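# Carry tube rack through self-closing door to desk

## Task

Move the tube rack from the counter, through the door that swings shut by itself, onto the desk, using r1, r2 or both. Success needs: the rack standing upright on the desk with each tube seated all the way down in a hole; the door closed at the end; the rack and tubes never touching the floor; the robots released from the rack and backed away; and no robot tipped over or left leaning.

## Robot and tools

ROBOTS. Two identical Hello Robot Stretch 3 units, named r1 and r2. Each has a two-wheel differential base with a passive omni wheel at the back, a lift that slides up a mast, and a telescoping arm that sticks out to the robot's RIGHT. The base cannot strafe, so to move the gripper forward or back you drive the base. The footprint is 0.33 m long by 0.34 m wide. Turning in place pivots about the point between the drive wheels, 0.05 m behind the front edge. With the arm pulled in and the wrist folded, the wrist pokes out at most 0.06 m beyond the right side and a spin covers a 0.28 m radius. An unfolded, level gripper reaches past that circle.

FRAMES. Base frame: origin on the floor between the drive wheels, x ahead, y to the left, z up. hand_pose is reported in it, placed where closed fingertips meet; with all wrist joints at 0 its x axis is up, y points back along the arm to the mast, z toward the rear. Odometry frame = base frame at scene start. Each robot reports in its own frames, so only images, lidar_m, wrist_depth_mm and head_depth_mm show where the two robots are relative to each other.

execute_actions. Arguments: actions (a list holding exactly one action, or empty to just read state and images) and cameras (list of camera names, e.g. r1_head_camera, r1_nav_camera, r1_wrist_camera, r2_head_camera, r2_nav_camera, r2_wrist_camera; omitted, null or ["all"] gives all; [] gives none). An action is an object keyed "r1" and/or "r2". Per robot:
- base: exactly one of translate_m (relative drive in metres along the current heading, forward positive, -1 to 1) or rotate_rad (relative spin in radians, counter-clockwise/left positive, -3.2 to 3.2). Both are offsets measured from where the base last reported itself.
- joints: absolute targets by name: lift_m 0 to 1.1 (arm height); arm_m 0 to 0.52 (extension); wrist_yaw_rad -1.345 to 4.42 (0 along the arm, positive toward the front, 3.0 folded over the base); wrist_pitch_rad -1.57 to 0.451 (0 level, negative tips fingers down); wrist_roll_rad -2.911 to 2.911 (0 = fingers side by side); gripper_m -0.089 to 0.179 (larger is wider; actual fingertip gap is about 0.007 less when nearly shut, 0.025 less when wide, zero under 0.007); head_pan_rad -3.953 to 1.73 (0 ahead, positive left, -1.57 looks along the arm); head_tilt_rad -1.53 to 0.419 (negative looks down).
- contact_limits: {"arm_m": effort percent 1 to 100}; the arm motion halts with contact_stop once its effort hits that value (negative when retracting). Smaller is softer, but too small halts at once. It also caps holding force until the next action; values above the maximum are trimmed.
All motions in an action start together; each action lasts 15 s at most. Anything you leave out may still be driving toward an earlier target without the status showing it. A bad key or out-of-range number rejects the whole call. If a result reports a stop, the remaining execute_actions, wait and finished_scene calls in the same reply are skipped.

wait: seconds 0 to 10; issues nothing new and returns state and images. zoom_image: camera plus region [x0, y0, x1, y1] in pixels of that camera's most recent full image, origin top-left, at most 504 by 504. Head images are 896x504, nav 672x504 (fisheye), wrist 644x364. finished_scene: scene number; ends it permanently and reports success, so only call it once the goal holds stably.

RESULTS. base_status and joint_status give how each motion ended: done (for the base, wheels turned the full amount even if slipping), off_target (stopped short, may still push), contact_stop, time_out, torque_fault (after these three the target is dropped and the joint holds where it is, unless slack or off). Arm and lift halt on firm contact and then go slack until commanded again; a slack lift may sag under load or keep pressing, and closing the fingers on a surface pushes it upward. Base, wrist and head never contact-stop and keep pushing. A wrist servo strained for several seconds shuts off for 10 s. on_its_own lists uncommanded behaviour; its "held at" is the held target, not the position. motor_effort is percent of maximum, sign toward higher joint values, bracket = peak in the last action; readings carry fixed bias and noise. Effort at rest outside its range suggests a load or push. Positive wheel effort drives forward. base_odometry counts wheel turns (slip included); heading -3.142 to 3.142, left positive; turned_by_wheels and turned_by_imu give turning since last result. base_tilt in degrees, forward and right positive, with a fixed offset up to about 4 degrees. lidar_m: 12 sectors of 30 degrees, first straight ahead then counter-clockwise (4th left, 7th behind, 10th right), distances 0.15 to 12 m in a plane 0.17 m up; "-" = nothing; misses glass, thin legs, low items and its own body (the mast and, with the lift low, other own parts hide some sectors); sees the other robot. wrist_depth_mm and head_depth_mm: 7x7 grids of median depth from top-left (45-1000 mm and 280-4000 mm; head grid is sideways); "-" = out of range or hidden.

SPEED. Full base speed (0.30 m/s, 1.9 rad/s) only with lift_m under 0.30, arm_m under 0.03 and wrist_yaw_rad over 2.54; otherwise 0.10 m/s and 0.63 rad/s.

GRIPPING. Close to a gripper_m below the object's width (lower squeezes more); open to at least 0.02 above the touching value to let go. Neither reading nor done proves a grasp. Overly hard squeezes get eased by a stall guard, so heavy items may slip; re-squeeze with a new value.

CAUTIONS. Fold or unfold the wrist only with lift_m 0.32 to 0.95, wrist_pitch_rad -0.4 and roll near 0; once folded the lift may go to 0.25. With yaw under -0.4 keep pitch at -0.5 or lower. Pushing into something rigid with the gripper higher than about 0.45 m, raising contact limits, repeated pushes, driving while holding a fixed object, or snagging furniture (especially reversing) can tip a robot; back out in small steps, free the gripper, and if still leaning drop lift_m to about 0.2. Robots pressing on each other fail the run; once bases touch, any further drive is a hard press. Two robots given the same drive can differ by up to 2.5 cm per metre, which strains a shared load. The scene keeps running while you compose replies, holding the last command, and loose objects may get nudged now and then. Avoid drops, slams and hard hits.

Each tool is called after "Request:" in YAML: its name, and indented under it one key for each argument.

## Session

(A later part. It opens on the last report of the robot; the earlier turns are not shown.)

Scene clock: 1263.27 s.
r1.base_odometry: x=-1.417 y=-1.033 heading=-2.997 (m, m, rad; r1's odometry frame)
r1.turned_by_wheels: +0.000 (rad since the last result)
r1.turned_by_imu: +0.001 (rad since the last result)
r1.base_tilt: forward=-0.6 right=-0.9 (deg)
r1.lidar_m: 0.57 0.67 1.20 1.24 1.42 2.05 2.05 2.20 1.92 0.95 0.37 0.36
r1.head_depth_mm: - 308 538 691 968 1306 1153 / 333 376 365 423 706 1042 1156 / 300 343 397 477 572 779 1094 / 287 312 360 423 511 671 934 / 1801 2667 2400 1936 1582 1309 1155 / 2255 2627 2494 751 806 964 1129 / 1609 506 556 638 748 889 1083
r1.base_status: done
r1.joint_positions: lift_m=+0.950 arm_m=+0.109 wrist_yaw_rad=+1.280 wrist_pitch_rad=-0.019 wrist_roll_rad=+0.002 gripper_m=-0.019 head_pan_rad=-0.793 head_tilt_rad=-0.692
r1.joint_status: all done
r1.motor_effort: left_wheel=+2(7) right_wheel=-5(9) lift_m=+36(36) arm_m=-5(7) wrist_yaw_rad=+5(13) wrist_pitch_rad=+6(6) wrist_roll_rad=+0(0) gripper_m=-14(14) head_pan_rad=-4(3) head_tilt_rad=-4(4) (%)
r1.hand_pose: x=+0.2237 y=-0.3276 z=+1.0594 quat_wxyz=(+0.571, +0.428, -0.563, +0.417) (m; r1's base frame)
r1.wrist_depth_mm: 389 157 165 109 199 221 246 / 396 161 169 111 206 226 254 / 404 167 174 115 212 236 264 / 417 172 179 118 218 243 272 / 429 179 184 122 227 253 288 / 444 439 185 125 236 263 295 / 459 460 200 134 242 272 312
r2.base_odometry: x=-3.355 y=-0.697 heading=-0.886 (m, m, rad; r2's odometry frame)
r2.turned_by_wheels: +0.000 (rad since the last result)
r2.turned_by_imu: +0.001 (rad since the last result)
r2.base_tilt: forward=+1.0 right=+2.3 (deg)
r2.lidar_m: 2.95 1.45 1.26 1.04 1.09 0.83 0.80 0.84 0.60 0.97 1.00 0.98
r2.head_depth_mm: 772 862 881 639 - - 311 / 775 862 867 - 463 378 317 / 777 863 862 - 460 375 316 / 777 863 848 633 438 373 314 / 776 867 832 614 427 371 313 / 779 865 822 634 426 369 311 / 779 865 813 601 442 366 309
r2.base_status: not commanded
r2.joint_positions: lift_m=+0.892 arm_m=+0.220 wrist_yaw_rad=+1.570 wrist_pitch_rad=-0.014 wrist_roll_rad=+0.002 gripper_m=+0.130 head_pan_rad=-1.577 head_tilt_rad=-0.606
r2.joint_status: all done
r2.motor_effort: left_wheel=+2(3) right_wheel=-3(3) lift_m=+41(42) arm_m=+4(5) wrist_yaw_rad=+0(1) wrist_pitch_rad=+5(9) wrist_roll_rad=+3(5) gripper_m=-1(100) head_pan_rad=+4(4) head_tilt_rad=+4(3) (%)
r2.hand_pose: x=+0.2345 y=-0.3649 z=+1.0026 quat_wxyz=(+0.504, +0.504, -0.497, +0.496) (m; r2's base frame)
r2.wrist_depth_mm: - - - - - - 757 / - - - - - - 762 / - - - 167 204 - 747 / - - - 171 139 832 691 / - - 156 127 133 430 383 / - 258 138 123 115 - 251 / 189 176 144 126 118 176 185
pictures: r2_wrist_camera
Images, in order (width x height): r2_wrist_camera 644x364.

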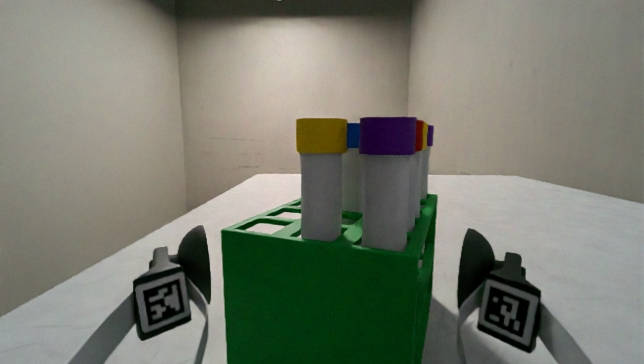

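Released. Back the gripper off along its axis.

Request:
execute_actions:
  actions:
    - {"r1": {"base": {"translate_m": 0.05}, "joints": {"arm_m": 0.107, "wrist_yaw_rad": 1.285}}, "r2": {"base": {"translate_m": -0.15}, "joints": {"head_tilt_rad": -0.45}}}
  cameras: ["r2_wrist_camera", "r2_head_camera"]

Scene clock: 1269.83 s.
r1.base_odometry: x=-1.466 y=-1.041 heading=-2.996 (m, m, rad; r1's odometry frame)
r1.turned_by_wheels: +0.000 (rad since the last result)
r1.turned_by_imu: +0.001 (rad since the last result)
r1.base_tilt: forward=-0.6 right=-1.0 (deg)
r1.lidar_m: 0.53 0.62 1.10 1.23 1.41 2.10 2.10 2.22 1.93 0.86 0.37 0.36
r1.head_depth_mm: - 307 518 655 916 1276 1149 / 330 373 364 422 679 992 1157 / 301 344 399 475 568 769 1095 / 287 317 365 428 517 678 938 / 1781 2661 2395 1921 1588 1258 1139 / 2221 2532 587 622 723 881 1097 / 408 448 509 585 681 807 999
r1.base_status: done
r1.joint_positions: lift_m=+0.950 arm_m=+0.107 wrist_yaw_rad=+1.277 wrist_pitch_rad=-0.019 wrist_roll_rad=+0.002 gripper_m=-0.019 head_pan_rad=-0.793 head_tilt_rad=-0.692
r1.joint_status: all done
r1.motor_effort: left_wheel=+0(6) right_wheel=-4(7) lift_m=+36(36) arm_m=-6(7) wrist_yaw_rad=+9(10) wrist_pitch_rad=+6(6) wrist_roll_rad=+0(0) gripper_m=-14(15) head_pan_rad=-4(5) head_tilt_rad=-4(4) (%)
r1.hand_pose: x=+0.2234 y=-0.3265 z=+1.0594 quat_wxyz=(+0.572, +0.427, -0.564, +0.416) (m; r1's base frame)
r1.wrist_depth_mm: 345 160 166 109 193 211 231 / 354 165 170 112 200 217 240 / 357 170 177 115 206 224 246 / 367 366 182 119 211 232 255 / 381 381 186 122 219 242 267 / 390 399 189 124 231 250 278 / 407 410 200 133 235 259 287
r2.base_odometry: x=-3.450 y=-0.580 heading=-0.886 (m, m, rad; r2's odometry frame)
r2.turned_by_wheels: +0.000 (rad since the last result)
r2.turned_by_imu: +0.001 (rad since the last result)
r2.base_tilt: forward=+1.0 right=+2.3 (deg)
r2.lidar_m: 3.08 1.55 1.21 1.04 0.92 0.68 0.66 0.68 0.53 0.96 1.00 1.12
r2.head_depth_mm: 775 846 922 805 614 - - / 776 844 921 848 546 421 349 / 776 843 919 837 509 426 347 / 777 845 924 777 - 411 345 / 779 848 925 766 581 408 344 / 777 840 927 756 - 405 342 / 777 845 927 747 536 404 340
r2.base_status: done
r2.joint_positions: lift_m=+0.892 arm_m=+0.220 wrist_yaw_rad=+1.570 wrist_pitch_rad=-0.014 wrist_roll_rad=+0.002 gripper_m=+0.130 head_pan_rad=-1.577 head_tilt_rad=-0.458
r2.joint_status: all done
r2.motor_effort: left_wheel=+2(4) right_wheel=-3(10) lift_m=+42(42) arm_m=+4(5) wrist_yaw_rad=+0(0) wrist_pitch_rad=+5(5) wrist_roll_rad=+3(3) gripper_m=+0(0) head_pan_rad=+4(4) head_tilt_rad=+5(25) (%)
r2.hand_pose: x=+0.2345 y=-0.3649 z=+1.0026 quat_wxyz=(+0.504, +0.504, -0.497, +0.496) (m; r2's base frame)
r2.wrist_depth_mm: - - - - - - 751 / - - - - - - 757 / - - - - - - 759 / - - - 278 675 820 675 / - - 383 278 374 429 383 / - 257 251 250 251 - 250 / 190 176 185 185 186 176 185
pictures: r2_head_camera (sideways: a quarter turn clockwise sets it upright), r2_wrist_camera
Images, in order (width x height): r2_head_camera 896x504, r2_wrist_camera 644x364.

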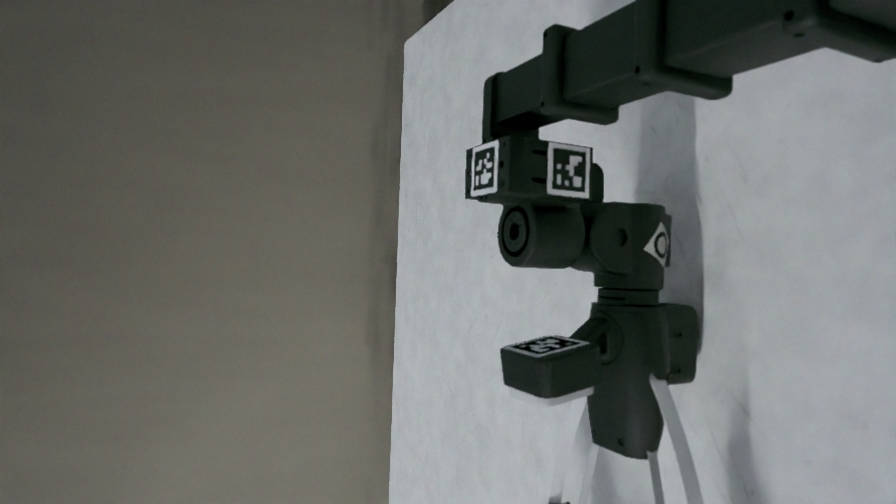

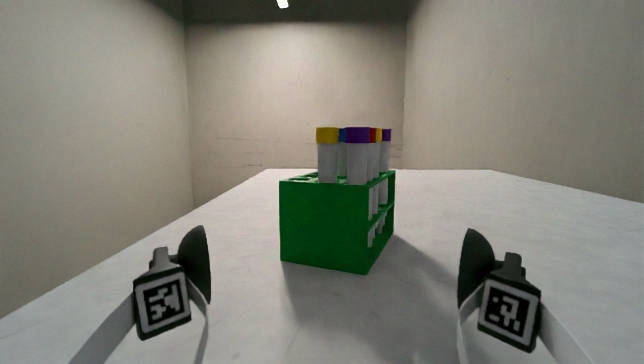

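Request:
zoom_image:
  camera: "r2_wrist_camera"
  region: [250, 100, 430, 290]

Region (250, 100, 430, 290) of r2_wrist_camera's 644x364 image, scaled by 2.653; it fills the left 477 columns of this view, and the rest is white.

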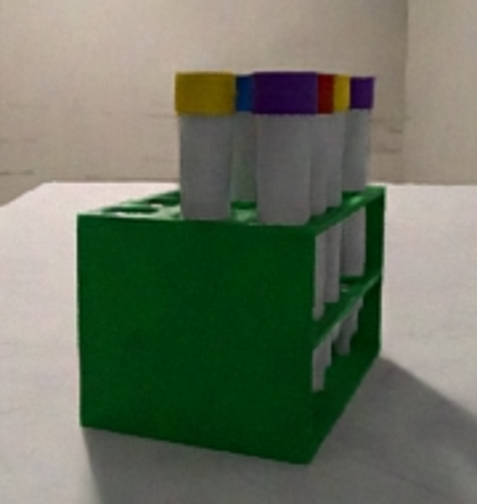

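Request:
execute_actions:
  actions:
    - {"r1": {"base": {"translate_m": 0.05}, "joints": {"arm_m": 0.107, "wrist_yaw_rad": 1.285}}, "r2": {"joints": {"head_pan_rad": -0.85, "head_tilt_rad": -0.5, "lift_m": 0.95}}}
  cameras: ["r2_head_camera"]

Scene clock: 1279.67 s.
r1.base_odometry: x=-1.516 y=-1.048 heading=-2.996 (m, m, rad; r1's odometry frame)
r1.turned_by_wheels: +0.000 (rad since the last result)
r1.turned_by_imu: +0.001 (rad since the last result)
r1.base_tilt: forward=-0.6 right=-1.1 (deg)
r1.lidar_m: 0.48 0.56 1.00 1.22 1.39 2.15 2.15 2.23 1.95 0.79 0.38 0.37
r1.head_depth_mm: 339 307 501 627 843 1250 1153 / 328 370 385 421 659 950 1155 / 303 345 398 476 567 764 1096 / 290 322 370 434 537 685 1003 / 1791 2616 2486 1877 1471 916 1095 / 1600 436 484 552 652 798 1005 / 363 408 463 529 614 729 901
r1.base_status: done
r1.joint_positions: lift_m=+0.950 arm_m=+0.107 wrist_yaw_rad=+1.272 wrist_pitch_rad=-0.019 wrist_roll_rad=+0.002 gripper_m=-0.019 head_pan_rad=-0.793 head_tilt_rad=-0.692
r1.joint_status: all done
r1.on_its_own: wrist_yaw_rad is at rest, and its effort (+15) is outside its rest range (-12 to +12)
r1.motor_effort: left_wheel=-1(5) right_wheel=-3(6) lift_m=+36(36) arm_m=-6(4) wrist_yaw_rad=+15(15) wrist_pitch_rad=+6(6) wrist_roll_rad=+0(0) gripper_m=-15(14) head_pan_rad=-4(4) head_tilt_rad=-4(3) (%)
r1.hand_pose: x=+0.2231 y=-0.3276 z=+1.0594 quat_wxyz=(+0.573, +0.426, -0.565, +0.414) (m; r1's base frame)
r1.wrist_depth_mm: 296 165 168 108 191 201 219 / 306 170 174 111 196 210 225 / 313 303 178 115 202 218 231 / 320 325 184 119 208 223 239 / 333 331 188 122 215 232 249 / 341 345 191 125 225 239 263 / 350 355 201 133 232 249 268
r2.base_odometry: x=-3.450 y=-0.580 heading=-0.886 (m, m, rad; r2's odometry frame)
r2.turned_by_wheels: +0.000 (rad since the last result)
r2.turned_by_imu: +0.001 (rad since the last result)
r2.base_tilt: forward=+1.0 right=+2.3 (deg)
r2.lidar_m: 3.08 1.54 1.20 1.04 0.92 0.68 0.66 0.68 0.53 0.96 1.00 1.11
r2.head_depth_mm: 828 885 949 771 535 418 342 / 887 952 1014 786 533 415 340 / 960 1044 1087 733 508 412 339 / 1052 1137 1159 684 504 409 336 / 1150 1252 1148 541 518 406 343 / 1273 1415 1124 667 514 405 1144 / 1433 1596 1099 699 509 416 1222
r2.base_status: not commanded
r2.joint_positions: lift_m=+0.950 arm_m=+0.220 wrist_yaw_rad=+1.570 wrist_pitch_rad=-0.015 wrist_roll_rad=+0.002 gripper_m=+0.130 head_pan_rad=-0.857 head_tilt_rad=-0.494
r2.joint_status: all done
r2.motor_effort: left_wheel=+2(3) right_wheel=-3(3) lift_m=+44(44) arm_m=+5(4) wrist_yaw_rad=-1(0) wrist_pitch_rad=+5(5) wrist_roll_rad=+3(3) gripper_m=+0(1) head_pan_rad=+4(50) head_tilt_rad=-4(11) (%)
r2.hand_pose: x=+0.2345 y=-0.3649 z=+1.0603 quat_wxyz=(+0.504, +0.504, -0.496, +0.495) (m; r2's base frame)
r2.wrist_depth_mm: - - - - - - 761 / - - - - - - 748 / - - - - - - 745 / - - - - - 992 759 / - - 572 286 522 652 577 / - - 370 287 369 - 372 / - 263 279 279 278 265 277
pictures: r2_head_camera (sideways: a quarter turn clockwise sets it upright)
Images, in order (width x height): r2_head_camera 896x504.

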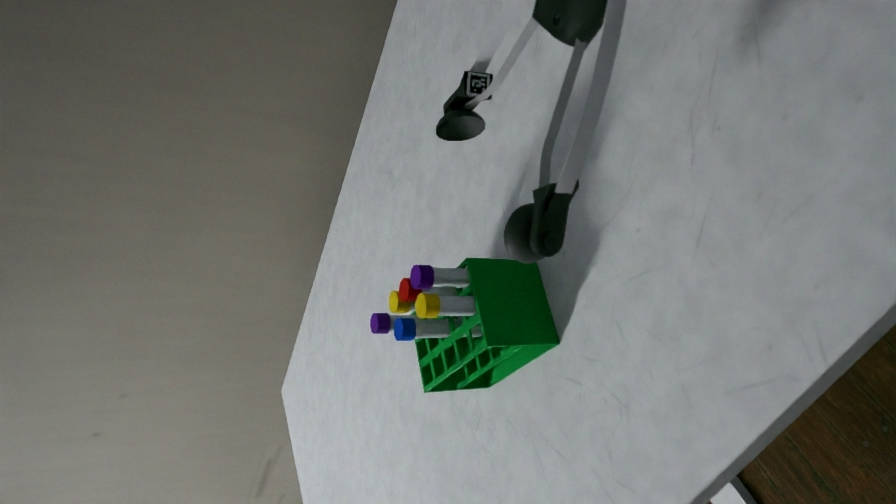

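Request:
zoom_image:
  camera: "r2_head_camera"
  region: [340, 230, 580, 410]

Region (340, 230, 580, 410) of r2_head_camera's 896x504 image, scaled by 2.100, with more detail than that image has; it fills the top 378 rows of this view, and the rest is white.

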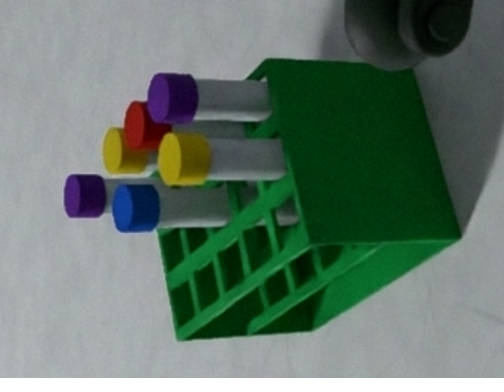

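Request:
execute_actions:
  actions:
    - {"r1": {"base": {"translate_m": 0.05}, "joints": {"arm_m": 0.112, "wrist_yaw_rad": 1.276}}, "r2": {"joints": {"arm_m": 0.0}}}
  cameras: []

Request:
execute_actions:
  actions:
    - {"r1": {"base": {"translate_m": 0.05}, "joints": {"arm_m": 0.117, "wrist_yaw_rad": 1.274}}}
  cameras: []

Request:
execute_actions:
  actions:
    - {"r1": {"base": {"translate_m": 0.045}, "joints": {"arm_m": 0.121, "wrist_yaw_rad": 1.274}}}
  cameras: ["r1_wrist_camera", "r1_head_camera"]

Scene clock: 1302.73 s.
r1.base_odometry: x=-1.565 y=-1.055 heading=-2.996 (m, m, rad; r1's odometry frame)
r1.turned_by_wheels: +0.000 (rad since the last result)
r1.turned_by_imu: +0.001 (rad since the last result)
r1.base_tilt: forward=-0.7 right=-1.1 (deg)
r1.lidar_m: 0.43 0.51 0.90 1.22 1.38 2.19 2.19 2.25 1.97 0.73 0.38 0.37
r1.head_depth_mm: 332 308 481 603 803 1164 1159 / 328 373 405 436 664 917 1131 / 305 347 400 480 574 760 1092 / 294 332 383 455 555 722 1023 / 1780 2540 2205 543 629 776 1012 / 338 377 429 497 585 709 897 / 329 368 415 472 547 650 801
r1.base_status: done
r1.joint_positions: lift_m=+0.950 arm_m=+0.112 wrist_yaw_rad=+1.267 wrist_pitch_rad=-0.019 wrist_roll_rad=+0.002 gripper_m=-0.019 head_pan_rad=-0.793 head_tilt_rad=-0.692
r1.joint_status: all done
r1.motor_effort: left_wheel=+0(8) right_wheel=-3(8) lift_m=+36(36) arm_m=+3(6) wrist_yaw_rad=+10(13) wrist_pitch_rad=+6(6) wrist_roll_rad=+0(0) gripper_m=-14(15) head_pan_rad=-5(5) head_tilt_rad=-4(4) (%)
r1.hand_pose: x=+0.2227 y=-0.3332 z=+1.0594 quat_wxyz=(+0.574, +0.425, -0.566, +0.413) (m; r1's base frame)
r1.wrist_depth_mm: 250 239 169 108 187 195 207 / 260 248 175 111 192 201 213 / 262 255 181 115 199 207 220 / 272 266 184 118 204 214 226 / 280 276 190 122 209 223 235 / 287 284 193 124 222 232 243 / 300 298 206 133 225 240 255
r2.base_odometry: x=-3.450 y=-0.580 heading=-0.886 (m, m, rad; r2's odometry frame)
r2.turned_by_wheels: +0.000 (rad since the last result)
r2.turned_by_imu: +0.001 (rad since the last result)
r2.base_tilt: forward=+1.1 right=+2.3 (deg)
r2.lidar_m: 3.08 1.55 1.19 1.04 0.92 0.68 0.66 0.68 0.53 0.96 1.01 1.11
r2.head_depth_mm: 830 886 951 745 536 431 334 / 892 957 1016 737 533 442 - / 964 1038 1092 728 528 420 - / 1054 1140 1153 689 543 409 - / 1146 1265 1152 543 526 407 344 / 1271 1407 1126 668 514 405 1147 / 1421 1592 1105 701 510 415 1226
r2.base_status: not commanded
r2.joint_positions: lift_m=+0.950 arm_m=+0.003 wrist_yaw_rad=+1.570 wrist_pitch_rad=-0.015 wrist_roll_rad=+0.002 gripper_m=+0.130 head_pan_rad=-0.857 head_tilt_rad=-0.494
r2.joint_status: all done
joint sent to its limit — the command would take r2.arm_m past its lower limit, so that joint was sent only as far as its limit.
r2.motor_effort: left_wheel=+2(3) right_wheel=-3(4) lift_m=+43(43) arm_m=-4(3) wrist_yaw_rad=+0(1) wrist_pitch_rad=+5(5) wrist_roll_rad=+3(3) gripper_m=+0(0) head_pan_rad=+4(4) head_tilt_rad=-4(4) (%)
r2.hand_pose: x=+0.2345 y=-0.1482 z=+1.0603 quat_wxyz=(+0.504, +0.504, -0.496, +0.495) (m; r2's base frame)
r2.wrist_depth_mm: - - - - - - - / - - - - - - - / - - - - - - - / - - - - - - 936 / - - - - 575 399 278 / - - - - 381 - 275 / - - - - 277 265 272
pictures: none
No camera images: the call's "cameras" was empty. Leave "cameras" out to get every camera's image.

Scene clock: 1304.27 s.
r1.base_odometry: x=-1.615 y=-1.062 heading=-2.996 (m, m, rad; r1's odometry frame)
r1.turned_by_wheels: +0.000 (rad since the last result)
r1.turned_by_imu: +0.000 (rad since the last result)
r1.base_tilt: forward=-0.6 right=-1.0 (deg)
r1.lidar_m: 0.38 0.45 0.80 1.22 1.37 2.24 2.25 2.26 1.98 0.69 0.39 0.38
r1.head_depth_mm: 331 315 466 591 768 1087 1154 / 328 376 414 481 629 895 1136 / 308 350 404 481 582 761 1083 / 307 350 395 465 568 706 956 / 309 346 393 458 549 678 885 / 299 336 383 441 517 624 790 / 293 325 364 414 480 570 705
r1.base_status: done
r1.joint_positions: lift_m=+0.950 arm_m=+0.117 wrist_yaw_rad=+1.259 wrist_pitch_rad=-0.019 wrist_roll_rad=+0.002 gripper_m=-0.019 head_pan_rad=-0.793 head_tilt_rad=-0.692
r1.joint_status: all done
r1.on_its_own: wrist_yaw_rad is at rest, and its effort (+18) is outside its rest range (-12 to +12)
r1.motor_effort: left_wheel=-1(6) right_wheel=-2(7) lift_m=+36(36) arm_m=+2(5) wrist_yaw_rad=+18(18) wrist_pitch_rad=+6(6) wrist_roll_rad=+0(0) gripper_m=-15(15) head_pan_rad=-4(4) head_tilt_rad=-4(4) (%)
r1.hand_pose: x=+0.2221 y=-0.3402 z=+1.0594 quat_wxyz=(+0.575, +0.422, -0.568, +0.411) (m; r1's base frame)
r1.wrist_depth_mm: 198 196 171 109 184 190 197 / 208 201 177 112 188 196 203 / 217 206 181 115 194 204 208 / 222 216 187 119 201 207 216 / 231 219 192 122 208 216 224 / 237 228 195 125 212 221 230 / 246 237 207 133 222 230 240
r2.base_odometry: x=-3.450 y=-0.580 heading=-0.886 (m, m, rad; r2's odometry frame)
r2.turned_by_wheels: +0.000 (rad since the last result)
r2.turned_by_imu: +0.000 (rad since the last result)
r2.base_tilt: forward=+1.0 right=+2.3 (deg)
r2.lidar_m: 3.08 1.55 1.18 1.04 0.92 0.68 0.66 0.68 0.53 0.96 1.00 1.11
r2.head_depth_mm: 832 886 949 745 536 431 334 / 894 958 1011 739 531 442 - / 963 1039 1084 732 527 420 - / 1051 1142 1158 686 543 410 - / 1146 1265 1144 543 527 408 344 / 1269 1404 1127 668 515 405 1144 / 1427 1599 1105 698 511 416 1234
r2.base_status: not commanded
r2.joint_positions: lift_m=+0.950 arm_m=+0.003 wrist_yaw_rad=+1.570 wrist_pitch_rad=-0.015 wrist_roll_rad=+0.002 gripper_m=+0.130 head_pan_rad=-0.857 head_tilt_rad=-0.494
r2.joint_status: not commanded
r2.motor_effort: left_wheel=+2(2) right_wheel=-3(3) lift_m=+43(43) arm_m=-4(4) wrist_yaw_rad=+0(0) wrist_pitch_rad=+5(5) wrist_roll_rad=+3(3) gripper_m=+0(1) head_pan_rad=+4(4) head_tilt_rad=-4(4) (%)
r2.hand_pose: x=+0.2345 y=-0.1482 z=+1.0603 quat_wxyz=(+0.504, +0.504, -0.496, +0.495) (m; r2's base frame)
r2.wrist_depth_mm: - - - - - - - / - - - - - - - / - - - - - - - / - - - - - - 917 / - - - - 582 405 277 / - - - - 380 - 274 / - - - - 279 265 273
pictures: none
No camera images: the call's "cameras" was empty. Leave "cameras" out to get every camera's image.

Scene clock: 1305.67 s.
r1.base_odometry: x=-1.659 y=-1.069 heading=-2.996 (m, m, rad; r1's odometry frame)
r1.turned_by_wheels: +0.000 (rad since the last result)
r1.turned_by_imu: +0.000 (rad since the last result)
r1.base_tilt: forward=-0.6 right=-1.0 (deg)
r1.lidar_m: 0.34 0.40 0.71 1.22 1.35 2.28 2.29 2.28 1.99 0.66 0.37 0.34
r1.head_depth_mm: 335 320 370 576 744 1042 1155 / 329 377 424 495 629 877 1134 / 311 353 408 482 590 760 1079 / 289 322 368 429 518 652 881 / - 306 349 407 485 602 784 / - 299 337 386 451 546 689 / - 289 318 361 420 498 616
r1.base_status: done
r1.joint_positions: lift_m=+0.950 arm_m=+0.121 wrist_yaw_rad=+1.246 wrist_pitch_rad=-0.019 wrist_roll_rad=+0.002 gripper_m=-0.019 head_pan_rad=-0.793 head_tilt_rad=-0.692
r1.joint_status: wrist_yaw_rad off_target (ended at +1.246, target +1.274); the others done
r1.on_its_own: wrist_yaw_rad is at rest, and its effort (+34) is outside its rest range (-12 to +12)
r1.motor_effort: left_wheel=-4(4) right_wheel=+1(7) lift_m=+36(36) arm_m=+1(4) wrist_yaw_rad=+34(33) wrist_pitch_rad=+6(6) wrist_roll_rad=+0(0) gripper_m=-16(15) head_pan_rad=-4(4) head_tilt_rad=-4(4) (%)
r1.hand_pose: x=+0.2210 y=-0.3477 z=+1.0595 quat_wxyz=(+0.578, +0.418, -0.571, +0.407) (m; r1's base frame)
r1.wrist_depth_mm: 154 167 173 109 182 185 191 / 158 164 178 111 186 192 196 / 162 167 182 116 192 198 203 / 167 171 189 120 198 205 208 / 172 175 192 123 204 209 216 / 179 182 199 125 211 218 224 / 192 184 207 132 220 224 233
r2.base_odometry: x=-3.450 y=-0.580 heading=-0.886 (m, m, rad; r2's odometry frame)
r2.turned_by_wheels: +0.000 (rad since the last result)
r2.turned_by_imu: +0.000 (rad since the last result)
r2.base_tilt: forward=+1.0 right=+2.3 (deg)
r2.lidar_m: 3.08 1.55 1.17 1.05 0.92 0.68 0.66 0.68 0.53 0.96 1.00 1.11
r2.head_depth_mm: 827 882 947 745 536 430 334 / 892 955 1018 737 530 443 - / 958 1040 1090 730 527 419 - / 1043 1144 1156 685 542 409 - / 1150 1255 1149 542 527 407 344 / 1274 1406 1133 669 515 405 1146 / 1422 1607 1102 699 509 417 1228
r2.base_status: not commanded
r2.joint_positions: lift_m=+0.950 arm_m=+0.003 wrist_yaw_rad=+1.570 wrist_pitch_rad=-0.015 wrist_roll_rad=+0.002 gripper_m=+0.130 head_pan_rad=-0.857 head_tilt_rad=-0.494
r2.joint_status: not commanded
r2.motor_effort: left_wheel=+3(3) right_wheel=-3(4) lift_m=+43(43) arm_m=-4(4) wrist_yaw_rad=+1(1) wrist_pitch_rad=+5(5) wrist_roll_rad=+3(2) gripper_m=+1(1) head_pan_rad=+4(4) head_tilt_rad=-4(4) (%)
r2.hand_pose: x=+0.2345 y=-0.1482 z=+1.0603 quat_wxyz=(+0.504, +0.504, -0.496, +0.495) (m; r2's base frame)
r2.wrist_depth_mm: - - - - - - - / - - - - - - - / - - - - - - - / - - - - - - 949 / - - - - 576 407 279 / - - - - 379 - 275 / - - - - 281 266 274
pictures: r1_head_camera (sideways: a quarter turn clockwise sets it upright), r1_wrist_camera
Images, in order (width x height): r1_head_camera 896x504, r1_wrist_camera 644x364.

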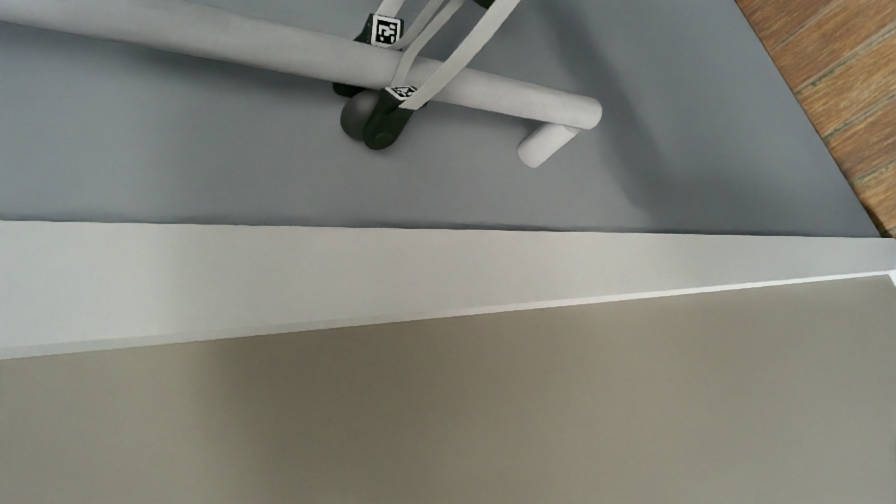

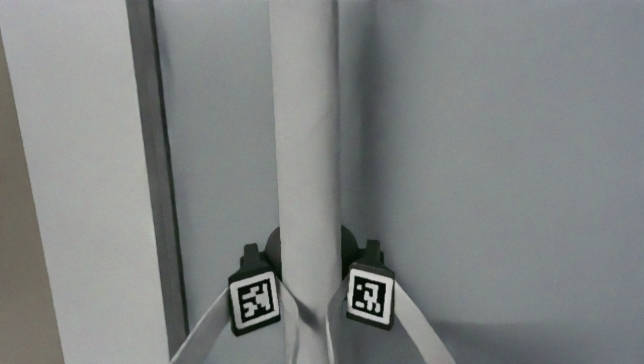

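Door looks shut. Release and back away.

Request:
execute_actions:
  actions:
    - {"r1": {"joints": {"gripper_m": 0.17, "wrist_yaw_rad": 1.25}}}
  cameras: []

Request:
execute_actions:
  actions:
    - {"r1": {"base": {"translate_m": -0.2}}}
  cameras: ["r1_wrist_camera", "r1_nav_camera"]

Scene clock: 1312.50 s.
r1.base_odometry: x=-1.659 y=-1.069 heading=-2.996 (m, m, rad; r1's odometry frame)
r1.turned_by_wheels: +0.000 (rad since the last result)
r1.turned_by_imu: +0.001 (rad since the last result)
r1.base_tilt: forward=-0.6 right=-1.0 (deg)
r1.lidar_m: 0.34 0.40 0.71 1.22 1.35 2.29 2.29 2.27 1.99 0.66 0.38 0.34
r1.head_depth_mm: 333 322 379 573 766 1041 1156 / 330 378 433 485 636 882 1130 / 312 355 409 493 592 764 1081 / 289 318 369 431 518 652 884 / 283 306 349 407 486 602 785 / - 299 337 386 452 546 691 / - 290 319 362 420 499 616
r1.base_status: not commanded
r1.joint_positions: lift_m=+0.950 arm_m=+0.121 wrist_yaw_rad=+1.247 wrist_pitch_rad=-0.019 wrist_roll_rad=+0.002 gripper_m=+0.170 head_pan_rad=-0.793 head_tilt_rad=-0.692
r1.joint_status: all done
r1.motor_effort: left_wheel=+1(2) right_wheel=-1(2) lift_m=+36(36) arm_m=+1(1) wrist_yaw_rad=+4(16) wrist_pitch_rad=+6(6) wrist_roll_rad=+0(0) gripper_m=+1(82) head_pan_rad=-4(5) head_tilt_rad=-4(4) (%)
r1.hand_pose: x=+0.2210 y=-0.3474 z=+1.0595 quat_wxyz=(+0.578, +0.419, -0.570, +0.407) (m; r1's base frame)
r1.wrist_depth_mm: 156 163 175 110 181 186 192 / 159 163 178 113 187 192 197 / 163 168 183 117 192 197 203 / 168 171 188 120 198 204 209 / 173 176 195 124 206 210 217 / 189 182 199 128 210 - 223 / - 186 208 133 218 226 232
r2.base_odometry: x=-3.450 y=-0.580 heading=-0.886 (m, m, rad; r2's odometry frame)
r2.turned_by_wheels: +0.000 (rad since the last result)
r2.turned_by_imu: +0.001 (rad since the last result)
r2.base_tilt: forward=+1.1 right=+2.2 (deg)
r2.lidar_m: 3.08 1.55 1.18 1.04 0.92 0.68 0.66 0.68 0.53 0.96 1.00 1.12
r2.head_depth_mm: 827 887 951 745 536 432 334 / 890 956 1016 736 531 442 - / 965 1037 1087 731 527 420 - / 1050 1141 1153 687 543 411 - / 1143 1260 1150 543 527 407 345 / 1277 1419 1123 669 516 404 1147 / 1420 1597 1105 698 510 415 1229
r2.base_status: not commanded
r2.joint_positions: lift_m=+0.950 arm_m=+0.003 wrist_yaw_rad=+1.570 wrist_pitch_rad=-0.015 wrist_roll_rad=+0.002 gripper_m=+0.130 head_pan_rad=-0.857 head_tilt_rad=-0.494
r2.joint_status: not commanded
r2.motor_effort: left_wheel=+2(2) right_wheel=-3(4) lift_m=+43(43) arm_m=-4(4) wrist_yaw_rad=+0(0) wrist_pitch_rad=+5(5) wrist_roll_rad=+3(3) gripper_m=+0(0) head_pan_rad=+4(4) head_tilt_rad=-4(4) (%)
r2.hand_pose: x=+0.2345 y=-0.1482 z=+1.0603 quat_wxyz=(+0.504, +0.504, -0.496, +0.495) (m; r2's base frame)
r2.wrist_depth_mm: - - - - - - - / - - - - - - - / - - - - - - - / - - - - - - 939 / - - - - 581 405 279 / - - - - 377 - 274 / - - - - 279 265 273
pictures: none
No camera images: the call's "cameras" was empty. Leave "cameras" out to get every camera's image.

Scene clock: 1315.67 s.
r1.base_odometry: x=-1.462 y=-1.040 heading=-2.996 (m, m, rad; r1's odometry frame)
r1.turned_by_wheels: +0.000 (rad since the last result)
r1.turned_by_imu: +0.000 (rad since the last result)
r1.base_tilt: forward=-0.6 right=-1.1 (deg)
r1.lidar_m: 0.53 0.63 1.11 1.23 1.41 2.09 2.10 2.22 1.93 1.03 0.61 0.53
r1.head_depth_mm: 573 662 781 935 1254 1334 1154 / 542 619 721 844 1085 1301 1158 / 513 581 670 807 970 1251 1158 / 480 541 618 740 879 1106 1153 / 441 501 574 670 799 977 1136 / 440 488 547 625 728 888 1096 / 412 453 514 591 686 818 1005
r1.base_status: done
r1.joint_positions: lift_m=+0.950 arm_m=+0.121 wrist_yaw_rad=+1.247 wrist_pitch_rad=-0.019 wrist_roll_rad=+0.002 gripper_m=+0.170 head_pan_rad=-0.793 head_tilt_rad=-0.692
r1.joint_status: not commanded
r1.motor_effort: left_wheel=+1(5) right_wheel=+0(5) lift_m=+35(36) arm_m=+1(1) wrist_yaw_rad=+4(4) wrist_pitch_rad=+6(6) wrist_roll_rad=+0(0) gripper_m=+0(0) head_pan_rad=-4(4) head_tilt_rad=-5(4) (%)
r1.hand_pose: x=+0.2211 y=-0.3473 z=+1.0595 quat_wxyz=(+0.578, +0.419, -0.570, +0.407) (m; r1's base frame)
r1.wrist_depth_mm: 334 334 350 358 365 377 389 / 346 344 360 370 384 387 397 / 350 352 367 383 386 408 409 / 367 361 378 390 403 412 426 / 371 373 388 395 412 425 437 / 380 382 404 412 426 - 454 / - 401 413 428 445 451 464
r2.base_odometry: x=-3.450 y=-0.580 heading=-0.886 (m, m, rad; r2's odometry frame)
r2.turned_by_wheels: +0.000 (rad since the last result)
r2.turned_by_imu: +0.000 (rad since the last result)
r2.base_tilt: forward=+1.0 right=+2.3 (deg)
r2.lidar_m: 3.08 1.54 1.17 1.05 0.92 0.68 0.65 0.68 0.53 0.96 1.00 1.11
r2.head_depth_mm: 833 884 944 747 536 431 334 / 893 959 1019 736 530 442 - / 965 1036 1084 730 526 420 - / 1051 1141 1162 686 543 410 - / 1153 1256 1142 542 528 407 344 / 1276 1405 1119 669 514 404 1142 / 1425 1597 1102 697 510 416 1225
r2.base_status: not commanded
r2.joint_positions: lift_m=+0.950 arm_m=+0.003 wrist_yaw_rad=+1.570 wrist_pitch_rad=-0.015 wrist_roll_rad=+0.002 gripper_m=+0.130 head_pan_rad=-0.857 head_tilt_rad=-0.494
r2.joint_status: not commanded
r2.motor_effort: left_wheel=+3(2) right_wheel=-3(4) lift_m=+43(43) arm_m=-4(5) wrist_yaw_rad=+1(1) wrist_pitch_rad=+5(5) wrist_roll_rad=+3(3) gripper_m=+1(1) head_pan_rad=+4(4) head_tilt_rad=-4(5) (%)
r2.hand_pose: x=+0.2345 y=-0.1482 z=+1.0603 quat_wxyz=(+0.504, +0.504, -0.496, +0.495) (m; r2's base frame)
r2.wrist_depth_mm: - - - - - - - / - - - - - - - / - - - - - - - / - - - - - - 920 / - - - - 575 402 277 / - - - - 378 - 274 / - - - - 280 264 273
pictures: r1_nav_camera (sideways: a quarter turn counterclockwise sets it upright), r1_wrist_camera
Images, in order (width x height): r1_nav_camera 672x504, r1_wrist_camera 644x364.

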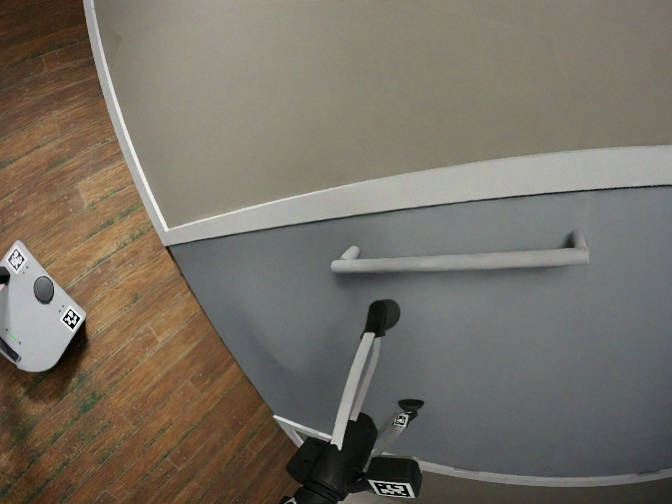

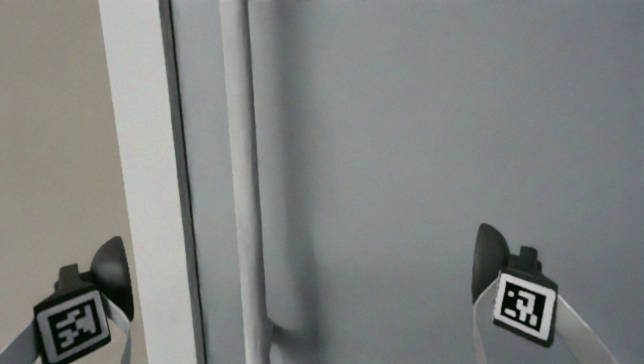

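Request:
finished_scene:
  scene: 1

The scene is finished: the task was done.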